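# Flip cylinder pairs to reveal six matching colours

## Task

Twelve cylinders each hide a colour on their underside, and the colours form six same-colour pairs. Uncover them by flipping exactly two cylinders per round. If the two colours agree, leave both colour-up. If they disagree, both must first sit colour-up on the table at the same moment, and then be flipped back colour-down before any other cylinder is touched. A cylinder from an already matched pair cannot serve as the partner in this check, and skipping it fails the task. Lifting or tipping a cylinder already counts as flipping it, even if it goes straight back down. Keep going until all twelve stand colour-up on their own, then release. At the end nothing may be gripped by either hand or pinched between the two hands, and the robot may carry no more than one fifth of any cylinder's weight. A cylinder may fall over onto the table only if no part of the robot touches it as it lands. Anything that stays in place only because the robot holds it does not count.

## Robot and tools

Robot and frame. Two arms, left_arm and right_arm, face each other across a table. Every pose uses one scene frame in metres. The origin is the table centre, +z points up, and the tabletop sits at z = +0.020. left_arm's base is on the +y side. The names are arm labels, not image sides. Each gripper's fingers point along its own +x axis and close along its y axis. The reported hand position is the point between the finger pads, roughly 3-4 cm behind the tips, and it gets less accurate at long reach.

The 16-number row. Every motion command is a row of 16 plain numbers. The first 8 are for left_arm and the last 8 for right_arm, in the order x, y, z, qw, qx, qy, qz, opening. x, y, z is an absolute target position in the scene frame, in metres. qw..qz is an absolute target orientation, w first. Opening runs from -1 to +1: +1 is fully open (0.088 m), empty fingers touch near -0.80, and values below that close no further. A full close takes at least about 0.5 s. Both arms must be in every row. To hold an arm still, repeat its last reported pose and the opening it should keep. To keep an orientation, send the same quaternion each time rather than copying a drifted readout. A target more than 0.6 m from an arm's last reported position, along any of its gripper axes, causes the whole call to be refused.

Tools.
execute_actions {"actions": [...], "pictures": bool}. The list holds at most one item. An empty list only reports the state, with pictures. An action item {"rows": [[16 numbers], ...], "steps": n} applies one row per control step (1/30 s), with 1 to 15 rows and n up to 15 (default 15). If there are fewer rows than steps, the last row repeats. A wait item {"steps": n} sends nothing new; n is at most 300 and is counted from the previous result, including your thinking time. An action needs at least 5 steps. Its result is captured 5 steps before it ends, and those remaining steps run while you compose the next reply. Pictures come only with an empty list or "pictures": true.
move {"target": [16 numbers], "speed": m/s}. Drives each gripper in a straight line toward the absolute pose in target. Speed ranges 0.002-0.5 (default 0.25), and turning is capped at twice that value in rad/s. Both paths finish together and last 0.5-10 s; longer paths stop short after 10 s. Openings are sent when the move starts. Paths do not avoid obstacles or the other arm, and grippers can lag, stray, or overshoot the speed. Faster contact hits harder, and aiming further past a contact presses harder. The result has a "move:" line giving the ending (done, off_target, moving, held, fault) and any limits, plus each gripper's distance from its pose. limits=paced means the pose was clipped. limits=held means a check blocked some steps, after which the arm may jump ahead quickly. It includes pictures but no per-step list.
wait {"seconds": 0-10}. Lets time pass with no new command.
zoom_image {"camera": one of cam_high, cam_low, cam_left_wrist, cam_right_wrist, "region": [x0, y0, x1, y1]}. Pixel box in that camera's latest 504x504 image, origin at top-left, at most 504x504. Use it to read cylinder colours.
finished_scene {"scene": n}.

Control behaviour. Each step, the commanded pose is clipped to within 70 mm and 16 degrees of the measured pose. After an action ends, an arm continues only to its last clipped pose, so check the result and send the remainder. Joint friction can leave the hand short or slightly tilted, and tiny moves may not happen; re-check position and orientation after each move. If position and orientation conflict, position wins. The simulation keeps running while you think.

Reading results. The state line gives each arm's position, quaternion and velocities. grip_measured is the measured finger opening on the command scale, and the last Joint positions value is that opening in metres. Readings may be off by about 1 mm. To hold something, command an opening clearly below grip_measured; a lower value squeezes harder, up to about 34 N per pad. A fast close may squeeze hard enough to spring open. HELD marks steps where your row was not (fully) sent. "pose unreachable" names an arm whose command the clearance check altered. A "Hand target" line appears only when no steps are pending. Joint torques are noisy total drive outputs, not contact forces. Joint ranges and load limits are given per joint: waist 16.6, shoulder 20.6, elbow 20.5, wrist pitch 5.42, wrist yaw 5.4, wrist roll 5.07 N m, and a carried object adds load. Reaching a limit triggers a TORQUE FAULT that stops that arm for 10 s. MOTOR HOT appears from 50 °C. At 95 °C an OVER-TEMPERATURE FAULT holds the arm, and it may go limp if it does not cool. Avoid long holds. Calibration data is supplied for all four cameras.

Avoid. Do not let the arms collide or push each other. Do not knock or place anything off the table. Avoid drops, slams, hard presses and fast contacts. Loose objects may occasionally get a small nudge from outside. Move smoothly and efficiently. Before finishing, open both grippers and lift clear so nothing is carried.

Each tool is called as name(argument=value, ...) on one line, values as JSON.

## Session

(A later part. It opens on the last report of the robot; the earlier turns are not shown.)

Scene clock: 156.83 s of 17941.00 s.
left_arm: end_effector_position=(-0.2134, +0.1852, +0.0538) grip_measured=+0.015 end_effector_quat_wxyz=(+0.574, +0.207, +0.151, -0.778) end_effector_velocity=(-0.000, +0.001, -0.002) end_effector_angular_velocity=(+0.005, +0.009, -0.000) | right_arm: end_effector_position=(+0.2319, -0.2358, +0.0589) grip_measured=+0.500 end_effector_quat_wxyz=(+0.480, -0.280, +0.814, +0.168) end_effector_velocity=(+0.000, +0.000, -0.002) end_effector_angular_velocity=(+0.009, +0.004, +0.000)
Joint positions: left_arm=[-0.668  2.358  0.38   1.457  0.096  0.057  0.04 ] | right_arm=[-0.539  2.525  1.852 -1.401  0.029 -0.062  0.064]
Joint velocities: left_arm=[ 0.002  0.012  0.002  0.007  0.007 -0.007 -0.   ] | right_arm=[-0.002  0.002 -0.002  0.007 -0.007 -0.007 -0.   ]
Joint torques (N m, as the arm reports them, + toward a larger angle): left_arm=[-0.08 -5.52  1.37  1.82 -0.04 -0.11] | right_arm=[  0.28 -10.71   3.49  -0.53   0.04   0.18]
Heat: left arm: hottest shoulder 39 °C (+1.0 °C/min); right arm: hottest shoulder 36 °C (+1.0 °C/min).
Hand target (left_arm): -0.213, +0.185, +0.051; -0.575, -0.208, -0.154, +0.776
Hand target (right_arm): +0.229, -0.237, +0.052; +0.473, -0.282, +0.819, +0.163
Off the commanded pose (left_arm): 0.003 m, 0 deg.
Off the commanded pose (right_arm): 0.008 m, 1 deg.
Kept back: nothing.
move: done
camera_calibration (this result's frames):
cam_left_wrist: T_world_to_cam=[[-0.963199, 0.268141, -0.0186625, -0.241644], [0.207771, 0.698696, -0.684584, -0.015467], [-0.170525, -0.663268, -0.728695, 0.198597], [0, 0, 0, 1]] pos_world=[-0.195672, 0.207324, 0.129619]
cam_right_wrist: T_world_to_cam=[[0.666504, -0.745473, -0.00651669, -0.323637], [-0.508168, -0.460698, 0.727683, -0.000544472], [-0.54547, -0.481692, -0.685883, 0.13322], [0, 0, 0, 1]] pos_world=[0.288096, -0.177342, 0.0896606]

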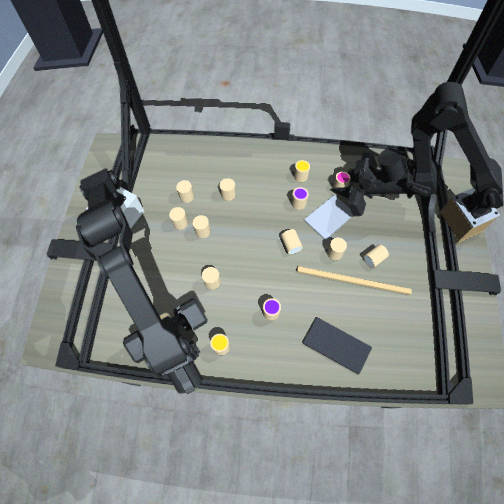

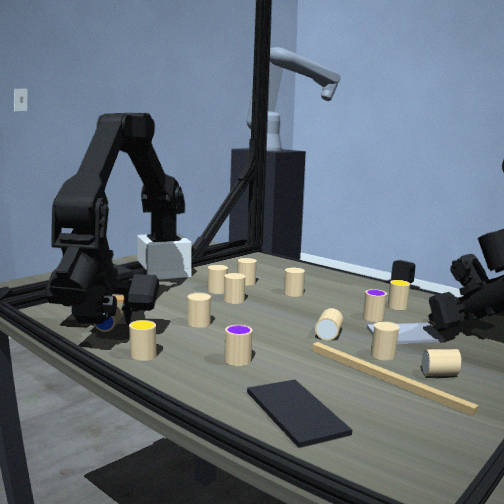

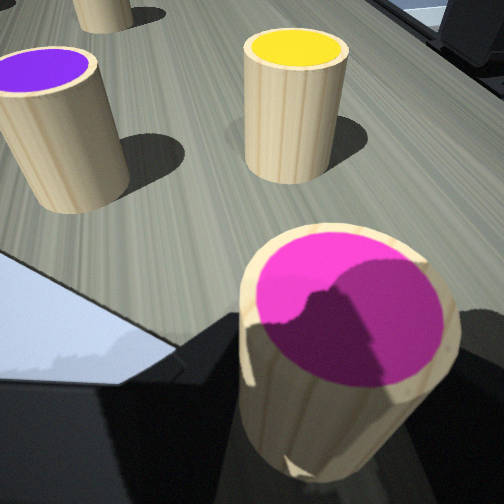

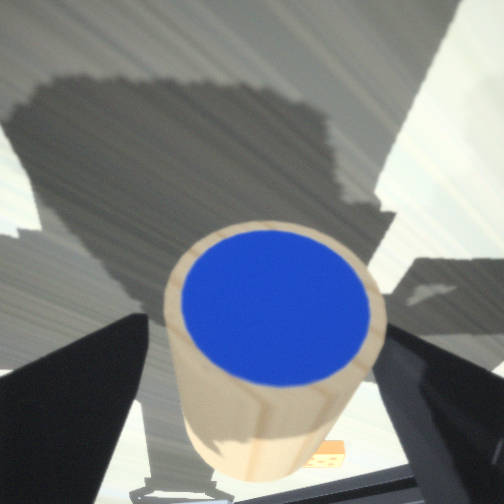

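move(target=[-0.213,0.185,0.047,0.575,0.208,0.154,-0.777,-0.3,0.229,-0.237,0.052,0.473,-0.282,0.819,0.163,-0.3], speed=0.03)

move(target=[-0.213,0.185,0.049,0.575,0.208,0.154,-0.777,0.4,0.222,-0.242,0.12,0.75,-0.198,0.576,0.259,-0.3], speed=0.3)

move(target=[-0.213,0.185,0.049,0.575,0.208,0.154,-0.777,0.4,0.22,-0.244,0.085,0.914,-0.084,0.245,0.315,-0.3], speed=0.35)

move(target=[-0.213,0.185,0.049,0.575,0.208,0.154,-0.777,0.4,0.22,-0.244,0.051,0.914,-0.084,0.245,0.315,-0.3], speed=0.06)

move(target=[-0.213,0.185,0.049,0.575,0.208,0.154,-0.777,0.4,0.22,-0.244,0.053,0.914,-0.084,0.245,0.315,0.4])

wait(seconds=1.5)

Scene clock: 157.83 s of 17941.00 s.
left_arm: end_effector_position=(-0.2137, +0.1836, +0.0529) grip_measured=+0.015 end_effector_quat_wxyz=(+0.575, +0.203, +0.148, -0.779) end_effector_velocity=(-0.003, +0.004, -0.004) end_effector_angular_velocity=(+0.016, -0.006, -0.017) | right_arm: end_effector_position=(+0.2321, -0.2358, +0.0587) grip_measured=+0.021 end_effector_quat_wxyz=(+0.480, -0.280, +0.814, +0.167) end_effector_velocity=(-0.002, -0.001, +0.001) end_effector_angular_velocity=(+0.004, +0.012, +0.000)
Joint positions: left_arm=[-0.668  2.376  0.386  1.479  0.096  0.057  0.04 ] | right_arm=[-0.539  2.525  1.852 -1.401  0.03  -0.062  0.04 ]
Joint velocities: left_arm=[-0.007  0.007 -0.002 -0.007  0.007  0.007  0.   ] | right_arm=[-0.002 -0.002 -0.002 -0.007 -0.007 -0.007  0.   ]
Joint torques (N m, as the arm reports them, + toward a larger angle): left_arm=[-0.03 -4.93  1.76  1.48 -0.07 -0.01] | right_arm=[  0.3  -10.46   3.96  -0.6    0.04   0.18]
Heat: left arm: hottest shoulder 39 °C (+1.0 °C/min); right arm: hottest shoulder 37 °C (+2.0 °C/min).
Hand target (left_arm): -0.213, +0.185, +0.047; -0.575, -0.208, -0.154, +0.776
Hand target (right_arm): +0.229, -0.237, +0.052; +0.473, -0.282, +0.819, +0.163
Off the commanded pose (left_arm): 0.006 m, 1 deg.
Off the commanded pose (right_arm): 0.007 m, 1 deg.
Kept back: nothing.
move: done
camera_calibration (this result's frames):
cam_left_wrist: T_world_to_cam=[[-0.963293, 0.267763, -0.0192101, -0.241449], [0.206042, 0.69158, -0.692289, -0.0135443], [-0.172084, -0.670836, -0.721364, 0.197533], [0, 0, 0, 1]] pos_world=[-0.195803, 0.20653, 0.128478]
cam_right_wrist: T_world_to_cam=[[0.666534, -0.745453, -0.00561959, -0.323819], [-0.508737, -0.460362, 0.727498, -0.000120291], [-0.544903, -0.482043, -0.686087, 0.132932], [0, 0, 0, 1]] pos_world=[0.28821, -0.177368, 0.0894707]

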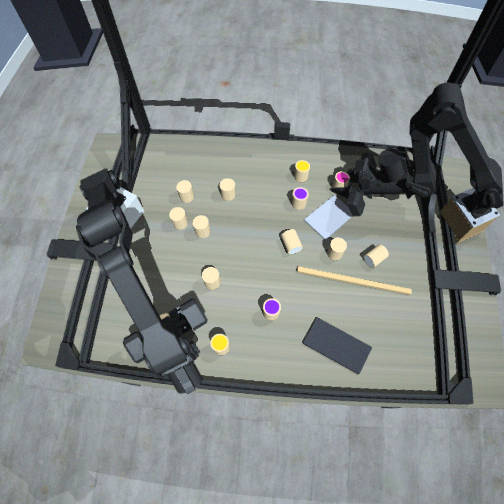

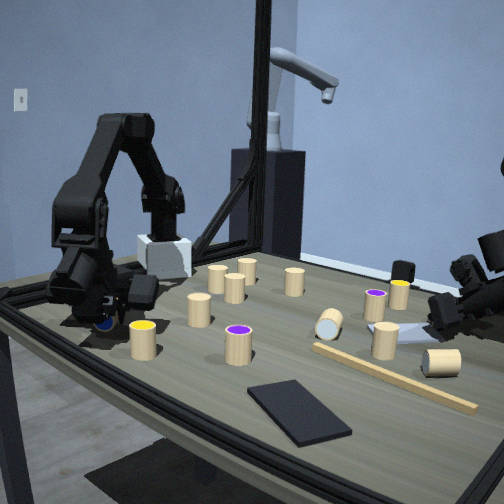

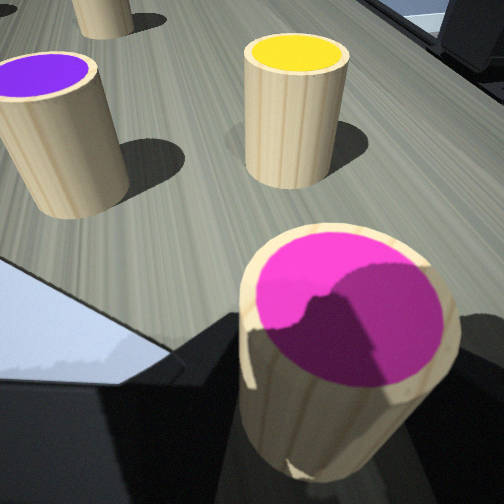

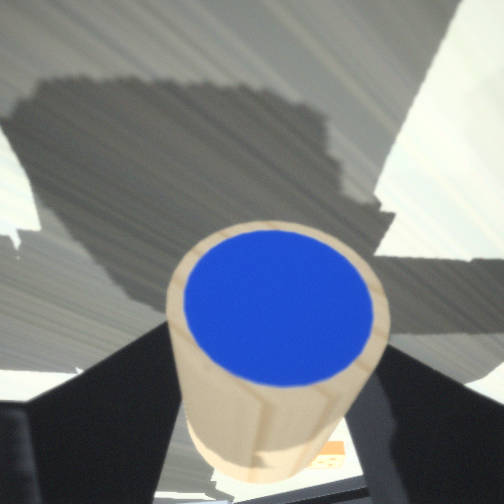

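Scene clock: 159.60 s of 17941.00 s.
left_arm: end_effector_position=(-0.2136, +0.1842, +0.0518) grip_measured=+0.400 end_effector_quat_wxyz=(+0.574, +0.205, +0.150, -0.778) end_effector_velocity=(+0.000, +0.001, -0.001) end_effector_angular_velocity=(+0.008, +0.001, +0.008) | right_arm: end_effector_position=(+0.2227, -0.2407, +0.1175) grip_measured=+0.021 end_effector_quat_wxyz=(+0.748, -0.200, +0.579, +0.255) end_effector_velocity=(-0.004, -0.002, +0.000) end_effector_angular_velocity=(+0.009, +0.003, -0.008)
Joint positions: left_arm=[-0.668  2.376  0.387  1.473  0.096  0.057  0.059] | right_arm=[-0.555  1.797  1.008 -0.53  -0.015 -0.079  0.04 ]
Joint velocities: left_arm=[-0.002 -0.002 -0.002 -0.007 -0.007 -0.007 -0.   ] | right_arm=[-0.002 -0.017 -0.022  0.007 -0.007  0.007 -0.   ]
Joint torques (N m, as the arm reports them, + toward a larger angle): left_arm=[ 0.14 -6.32  1.23  1.3  -0.07 -0.09] | right_arm=[ -0.31 -10.25   4.48   0.68  -0.14  -0.22]
Heat: left arm: hottest shoulder 39 °C (+1.0 °C/min); right arm: hottest shoulder 37 °C (+3.0 °C/min).
Hand target (left_arm): -0.213, +0.185, +0.049; -0.575, -0.208, -0.154, +0.777
Hand target (right_arm): +0.222, -0.242, +0.119; +0.750, -0.200, +0.575, +0.257
Off the commanded pose (left_arm): 0.003 m, 1 deg.
Off the commanded pose (right_arm): 0.003 m, 1 deg.
Kept back: nothing.
move: done
camera_calibration (this result's frames):
cam_left_wrist: T_world_to_cam=[[-0.963273, 0.26787, -0.0187396, -0.241555], [0.206783, 0.695459, -0.68817, -0.0155034], [-0.171307, -0.66677, -0.725308, 0.196694], [0, 0, 0, 1]] pos_world=[-0.195782, 0.206637, 0.127468]
cam_right_wrist: T_world_to_cam=[[0.650413, -0.75802, 0.0486716, -0.326731], [-0.759451, -0.647784, 0.0600729, 0.0392862], [-0.0140077, -0.0760359, -0.997007, 0.181814], [0, 0, 0, 1]] pos_world=[0.244893, -0.208395, 0.194812]

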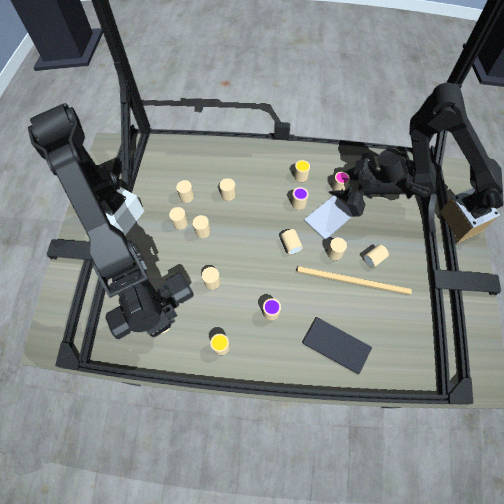

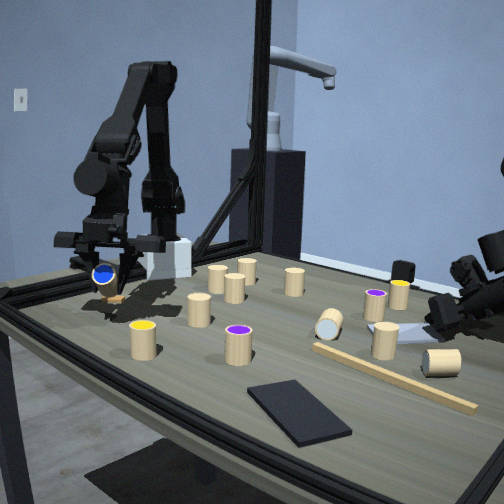

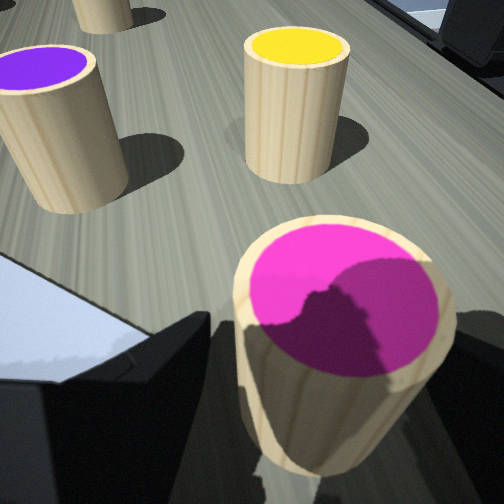

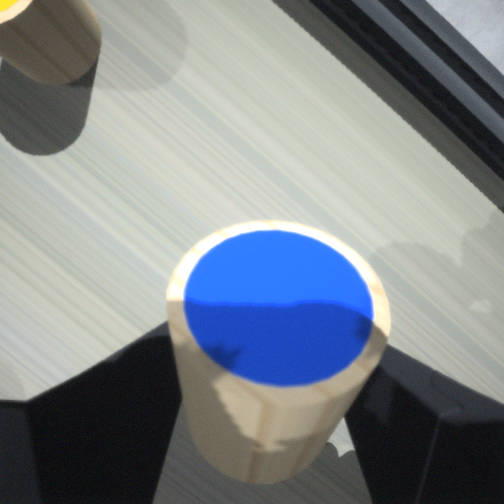

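Scene clock: 161.40 s of 17941.00 s.
left_arm: end_effector_position=(-0.2136, +0.1842, +0.0517) grip_measured=+0.400 end_effector_quat_wxyz=(+0.574, +0.205, +0.150, -0.778) end_effector_velocity=(+0.000, +0.001, -0.001) end_effector_angular_velocity=(+0.008, +0.001, +0.008) | right_arm: end_effector_position=(+0.2212, -0.2424, +0.0888) grip_measured=+0.021 end_effector_quat_wxyz=(+0.915, -0.087, +0.240, +0.313) end_effector_velocity=(+0.002, -0.000, +0.004) end_effector_angular_velocity=(+0.004, -0.037, +0.010)
Joint positions: left_arm=[-0.668  2.376  0.387  1.473  0.096  0.057  0.059] | right_arm=[-0.594  1.968  0.297  1.152 -0.1   -0.068  0.04 ]
Joint velocities: left_arm=[-0.002 -0.002 -0.002 -0.007 -0.007 -0.007  0.   ] | right_arm=[-0.007  0.012 -0.007  0.051 -0.007 -0.022 -0.   ]
Joint torques (N m, as the arm reports them, + toward a larger angle): left_arm=[ 0.02 -6.41  1.08  1.32 -0.03 -0.07] | right_arm=[-0.33 -5.83  1.6   1.56 -0.17  0.2 ]
Heat: left arm: hottest shoulder 38 °C (+0.0 °C/min); right arm: hottest shoulder 37 °C (+3.0 °C/min).
Hand target (left_arm): -0.213, +0.185, +0.049; -0.575, -0.208, -0.154, +0.776
Hand target (right_arm): +0.219, -0.244, +0.086; +0.914, -0.085, +0.245, +0.312
Off the commanded pose (left_arm): 0.003 m, 1 deg.
Off the commanded pose (right_arm): 0.004 m, 1 deg.
Kept back: nothing.
move: done
camera_calibration (this result's frames):
cam_left_wrist: T_world_to_cam=[[-0.963271, 0.267877, -0.0187082, -0.241562], [0.206832, 0.695717, -0.687894, -0.0156338], [-0.171255, -0.666498, -0.72557, 0.196644], [0, 0, 0, 1]] pos_world=[-0.19578, 0.206649, 0.127406]
cam_right_wrist: T_world_to_cam=[[0.614901, -0.785005, 0.0752588, -0.326669], [-0.548122, -0.49405, -0.67489, 0.0945466], [0.566974, 0.373739, -0.734071, 0.110277], [0, 0, 0, 1]] pos_world=[0.190168, -0.250941, 0.169344]

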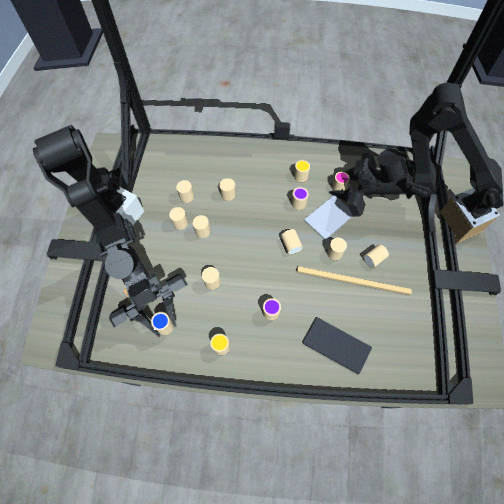

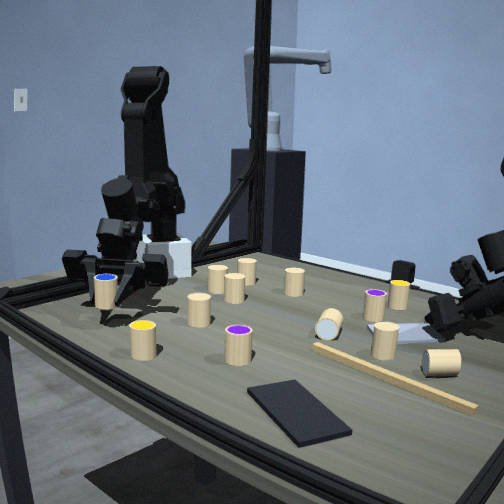

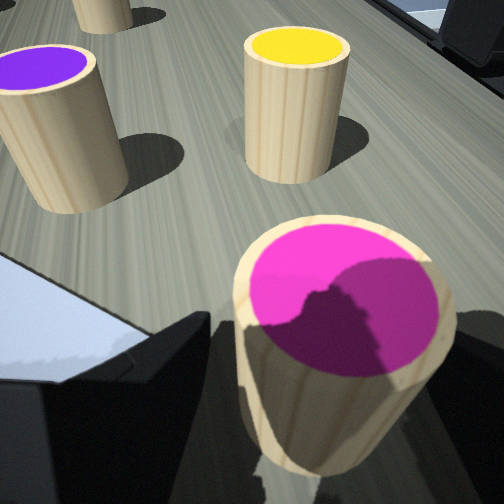

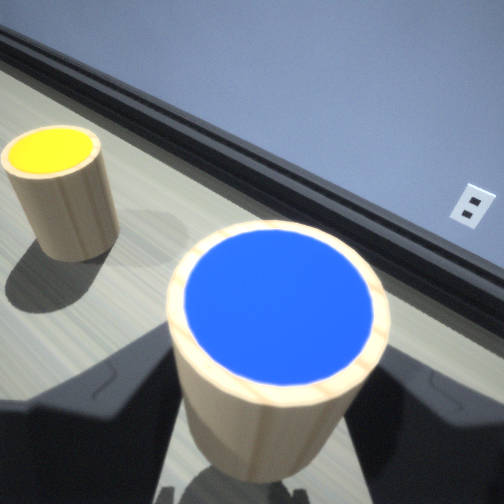

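Scene clock: 162.37 s of 17941.00 s.
left_arm: end_effector_position=(-0.2136, +0.1842, +0.0517) grip_measured=+0.400 end_effector_quat_wxyz=(+0.574, +0.205, +0.150, -0.778) end_effector_velocity=(+0.000, +0.001, -0.001) end_effector_angular_velocity=(+0.008, +0.001, +0.008) | right_arm: end_effector_position=(+0.2189, -0.2440, +0.0533) grip_measured=+0.021 end_effector_quat_wxyz=(+0.913, -0.086, +0.244, +0.315) end_effector_velocity=(-0.000, -0.002, -0.005) end_effector_angular_velocity=(-0.014, +0.005, -0.005)
Joint positions: left_arm=[-0.668  2.376  0.387  1.473  0.096  0.057  0.059] | right_arm=[-0.599  2.217  0.313  1.376 -0.11  -0.068  0.04 ]
Joint velocities: left_arm=[-0.002 -0.002 -0.002 -0.007 -0.007 -0.007 -0.   ] | right_arm=[-0.002  0.022  0.002  0.007  0.007 -0.007 -0.   ]
Joint torques (N m, as the arm reports them, + toward a larger angle): left_arm=[ 0.07 -6.5   1.2   1.37 -0.06 -0.09] | right_arm=[-0.34 -6.13  1.54  1.56 -0.18  0.12]
Heat: left arm: hottest shoulder 38 °C (+1.0 °C/min); right arm: hottest shoulder 37 °C (+3.0 °C/min).
Hand target (left_arm): -0.213, +0.185, +0.049; -0.575, -0.208, -0.154, +0.776
Hand target (right_arm): +0.220, -0.244, +0.052; +0.913, -0.084, +0.245, +0.315
Off the commanded pose (left_arm): 0.003 m, 1 deg.
Off the commanded pose (right_arm): 0.003 m, 0 deg.
Kept back: nothing.
move: done
camera_calibration (this result's frames):
cam_left_wrist: T_world_to_cam=[[-0.963271, 0.267877, -0.0187082, -0.241562], [0.206832, 0.695717, -0.687894, -0.0156338], [-0.171255, -0.666498, -0.72557, 0.196644], [0, 0, 0, 1]] pos_world=[-0.19578, 0.206649, 0.127406]
cam_right_wrist: T_world_to_cam=[[0.618718, -0.782568, 0.0690984, -0.32372], [-0.552776, -0.496156, -0.669528, 0.0687155], [0.558235, 0.376053, -0.739566, 0.0888917], [0, 0, 0, 1]] pos_world=[0.188653, -0.252667, 0.134117]

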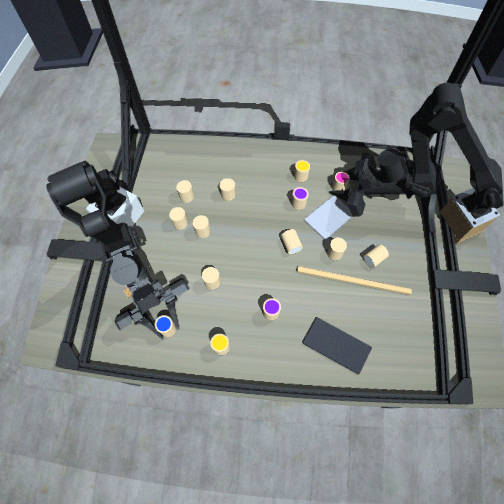

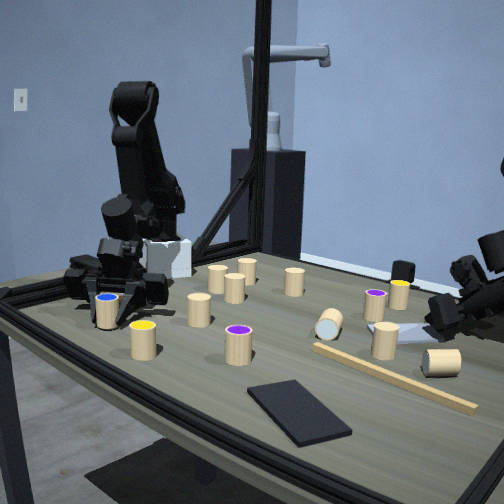

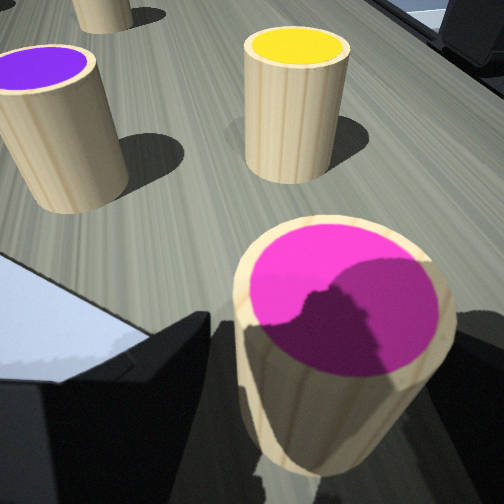

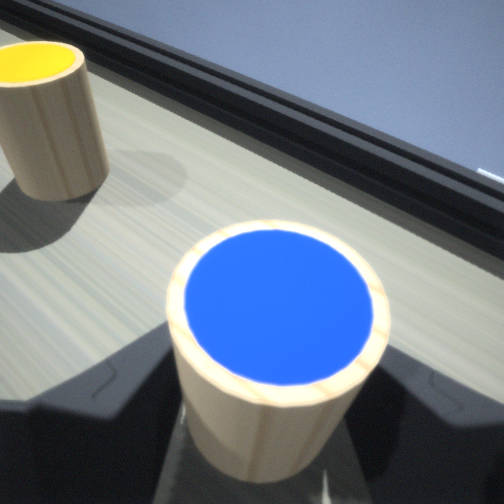

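Scene clock: 163.07 s of 17941.00 s.
left_arm: end_effector_position=(-0.2136, +0.1842, +0.0517) grip_measured=+0.400 end_effector_quat_wxyz=(+0.574, +0.205, +0.150, -0.778) end_effector_velocity=(+0.001, +0.002, -0.004) end_effector_angular_velocity=(+0.021, -0.009, +0.015) | right_arm: end_effector_position=(+0.2189, -0.2440, +0.0533) grip_measured=+0.398 end_effector_quat_wxyz=(+0.913, -0.086, +0.244, +0.315) end_effector_velocity=(-0.005, +0.004, -0.001) end_effector_angular_velocity=(+0.007, +0.012, +0.038)
Joint positions: left_arm=[-0.668  2.376  0.387  1.473  0.096  0.057  0.059] | right_arm=[-0.599  2.217  0.313  1.377 -0.11  -0.068  0.059]
Joint velocities: left_arm=[-0.007 -0.002 -0.002 -0.022 -0.022 -0.007 -0.   ] | right_arm=[ 0.002 -0.002 -0.002 -0.007 -0.037 -0.007  0.001]
Joint torques (N m, as the arm reports them, + toward a larger angle): left_arm=[ 0.09 -6.49  0.9   1.32 -0.06 -0.08] | right_arm=[-0.31 -7.16  1.5   1.14 -0.17  0.12]
Heat: left arm: hottest shoulder 38 °C (+1.0 °C/min); right arm: hottest shoulder 37 °C (+3.0 °C/min).
Hand target (left_arm): -0.213, +0.185, +0.049; -0.575, -0.208, -0.154, +0.776
Hand target (right_arm): +0.220, -0.244, +0.053; +0.913, -0.084, +0.245, +0.315
Off the commanded pose (left_arm): 0.003 m, 1 deg.
Off the commanded pose (right_arm): 0.001 m, 0 deg.
Kept back: nothing.
move: done
camera_calibration (this result's frames):
cam_left_wrist: T_world_to_cam=[[-0.963271, 0.267877, -0.0187082, -0.241562], [0.206832, 0.695717, -0.687894, -0.0156338], [-0.171255, -0.666498, -0.72557, 0.196644], [0, 0, 0, 1]] pos_world=[-0.19578, 0.206649, 0.127406]
cam_right_wrist: T_world_to_cam=[[0.618583, -0.782704, 0.0687688, -0.3237], [-0.553007, -0.495876, -0.669545, 0.0687893], [0.558156, 0.376139, -0.739581, 0.0889028], [0, 0, 0, 1]] pos_world=[0.188655, -0.25269, 0.134069]

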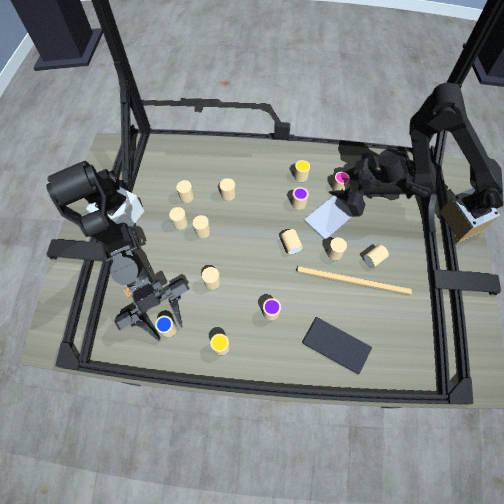

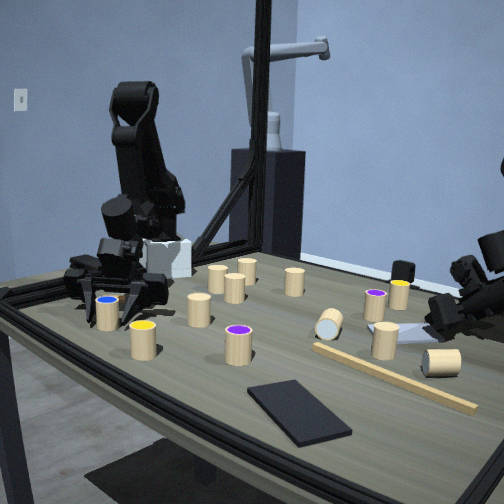

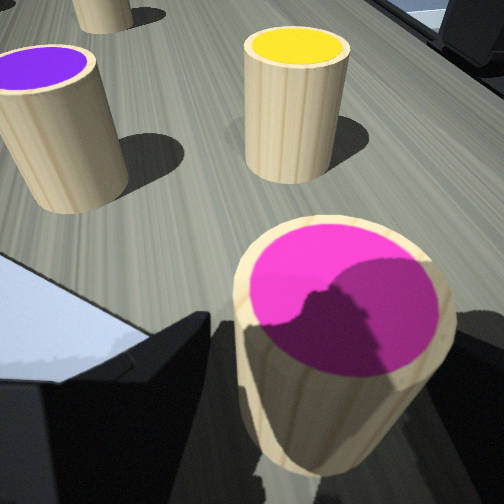

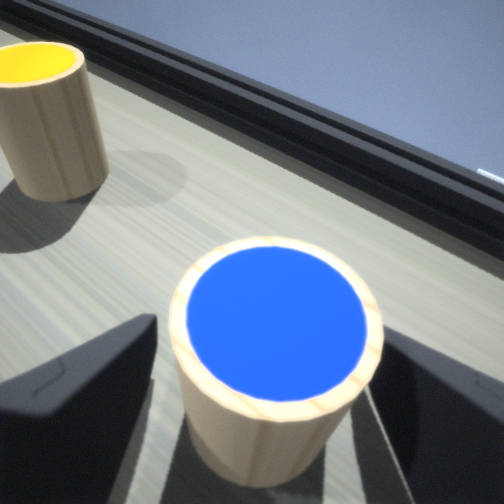

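Scene clock: 164.57 s of 17941.00 s.
left_arm: end_effector_position=(-0.2135, +0.1842, +0.0517) grip_measured=+0.400 end_effector_quat_wxyz=(+0.574, +0.205, +0.150, -0.778) end_effector_velocity=(+0.000, +0.000, +0.001) end_effector_angular_velocity=(+0.004, +0.002, +0.008) | right_arm: end_effector_position=(+0.2189, -0.2440, +0.0533) grip_measured=+0.400 end_effector_quat_wxyz=(+0.913, -0.086, +0.244, +0.315) end_effector_velocity=(-0.001, +0.001, -0.002) end_effector_angular_velocity=(-0.006, +0.004, +0.012)
Joint positions: left_arm=[-0.668  2.376  0.387  1.473  0.095  0.057  0.059] | right_arm=[-0.599  2.217  0.313  1.377 -0.11  -0.068  0.059]
Joint velocities: left_arm=[-0.002 -0.007 -0.002 -0.007 -0.007 -0.007 -0.   ] | right_arm=[ 0.002  0.002  0.002 -0.007 -0.007 -0.007 -0.   ]
Joint torques (N m, as the arm reports them, + toward a larger angle): left_arm=[-0.06 -6.39  0.99  1.38 -0.01 -0.06] | right_arm=[-0.31 -7.17  1.49  1.15 -0.17  0.12]
Heat: left arm: hottest shoulder 38 °C (+1.0 °C/min); right arm: hottest shoulder 37 °C (+3.0 °C/min).
Hand target (left_arm): -0.213, +0.185, +0.049; -0.575, -0.208, -0.154, +0.776
Hand target (right_arm): +0.220, -0.244, +0.053; +0.913, -0.084, +0.245, +0.315
Off the commanded pose (left_arm): 0.003 m, 1 deg.
Off the commanded pose (right_arm): 0.001 m, 0 deg.
Kept back: nothing.
Steps of this call (steps 1 to 45: nothing new was sent). Readings (end_effector_position):
1: left_arm (-0.2136, +0.1842, +0.0517) | right_arm (+0.2189, -0.2440, +0.0533)
2: left_arm (-0.2136, +0.1842, +0.0517) | right_arm (+0.2189, -0.2440, +0.0533)
4: left_arm (-0.2136, +0.1842, +0.0517) | right_arm (+0.2189, -0.2440, +0.0533)
8: left_arm (-0.2136, +0.1842, +0.0517) | right_arm (+0.2189, -0.2440, +0.0533)
45: the state above
camera_calibration (this result's frames):
cam_left_wrist: T_world_to_cam=[[-0.963357, 0.267557, -0.018896, -0.241455], [0.206729, 0.695761, -0.687881, -0.0156673], [-0.1709, -0.666581, -0.725578, 0.196733], [0, 0, 0, 1]] pos_world=[-0.195746, 0.206642, 0.127405]
cam_right_wrist: T_world_to_cam=[[0.618583, -0.782704, 0.0687688, -0.3237], [-0.553007, -0.495876, -0.669545, 0.0687893], [0.558156, 0.376139, -0.739581, 0.0889028], [0, 0, 0, 1]] pos_world=[0.188655, -0.25269, 0.134069]

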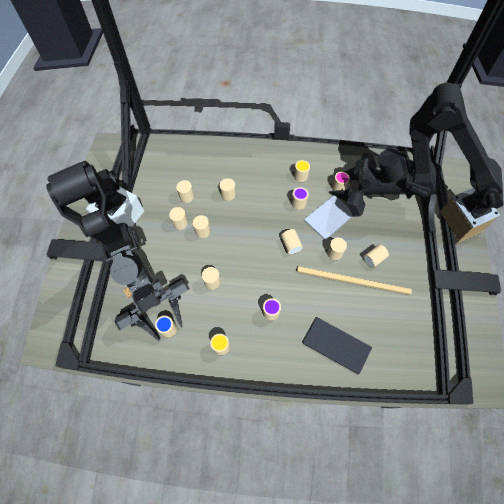

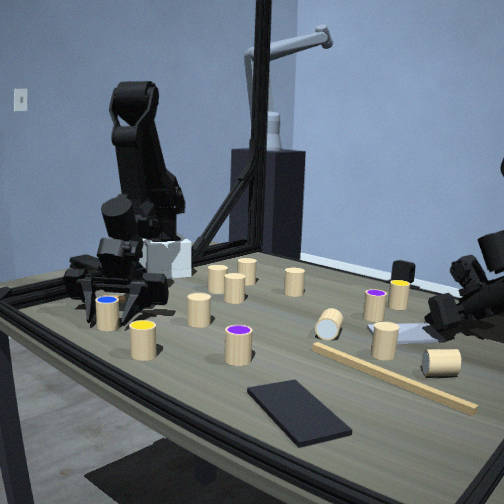

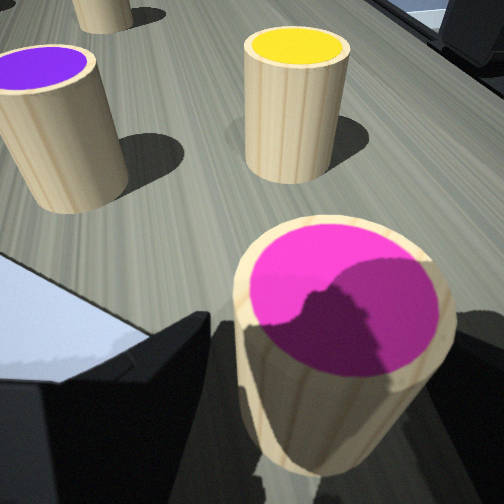

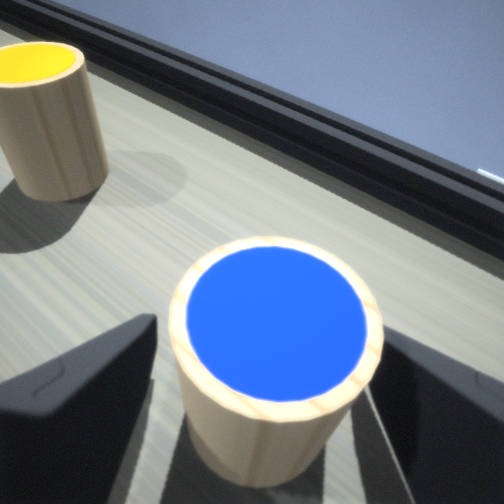

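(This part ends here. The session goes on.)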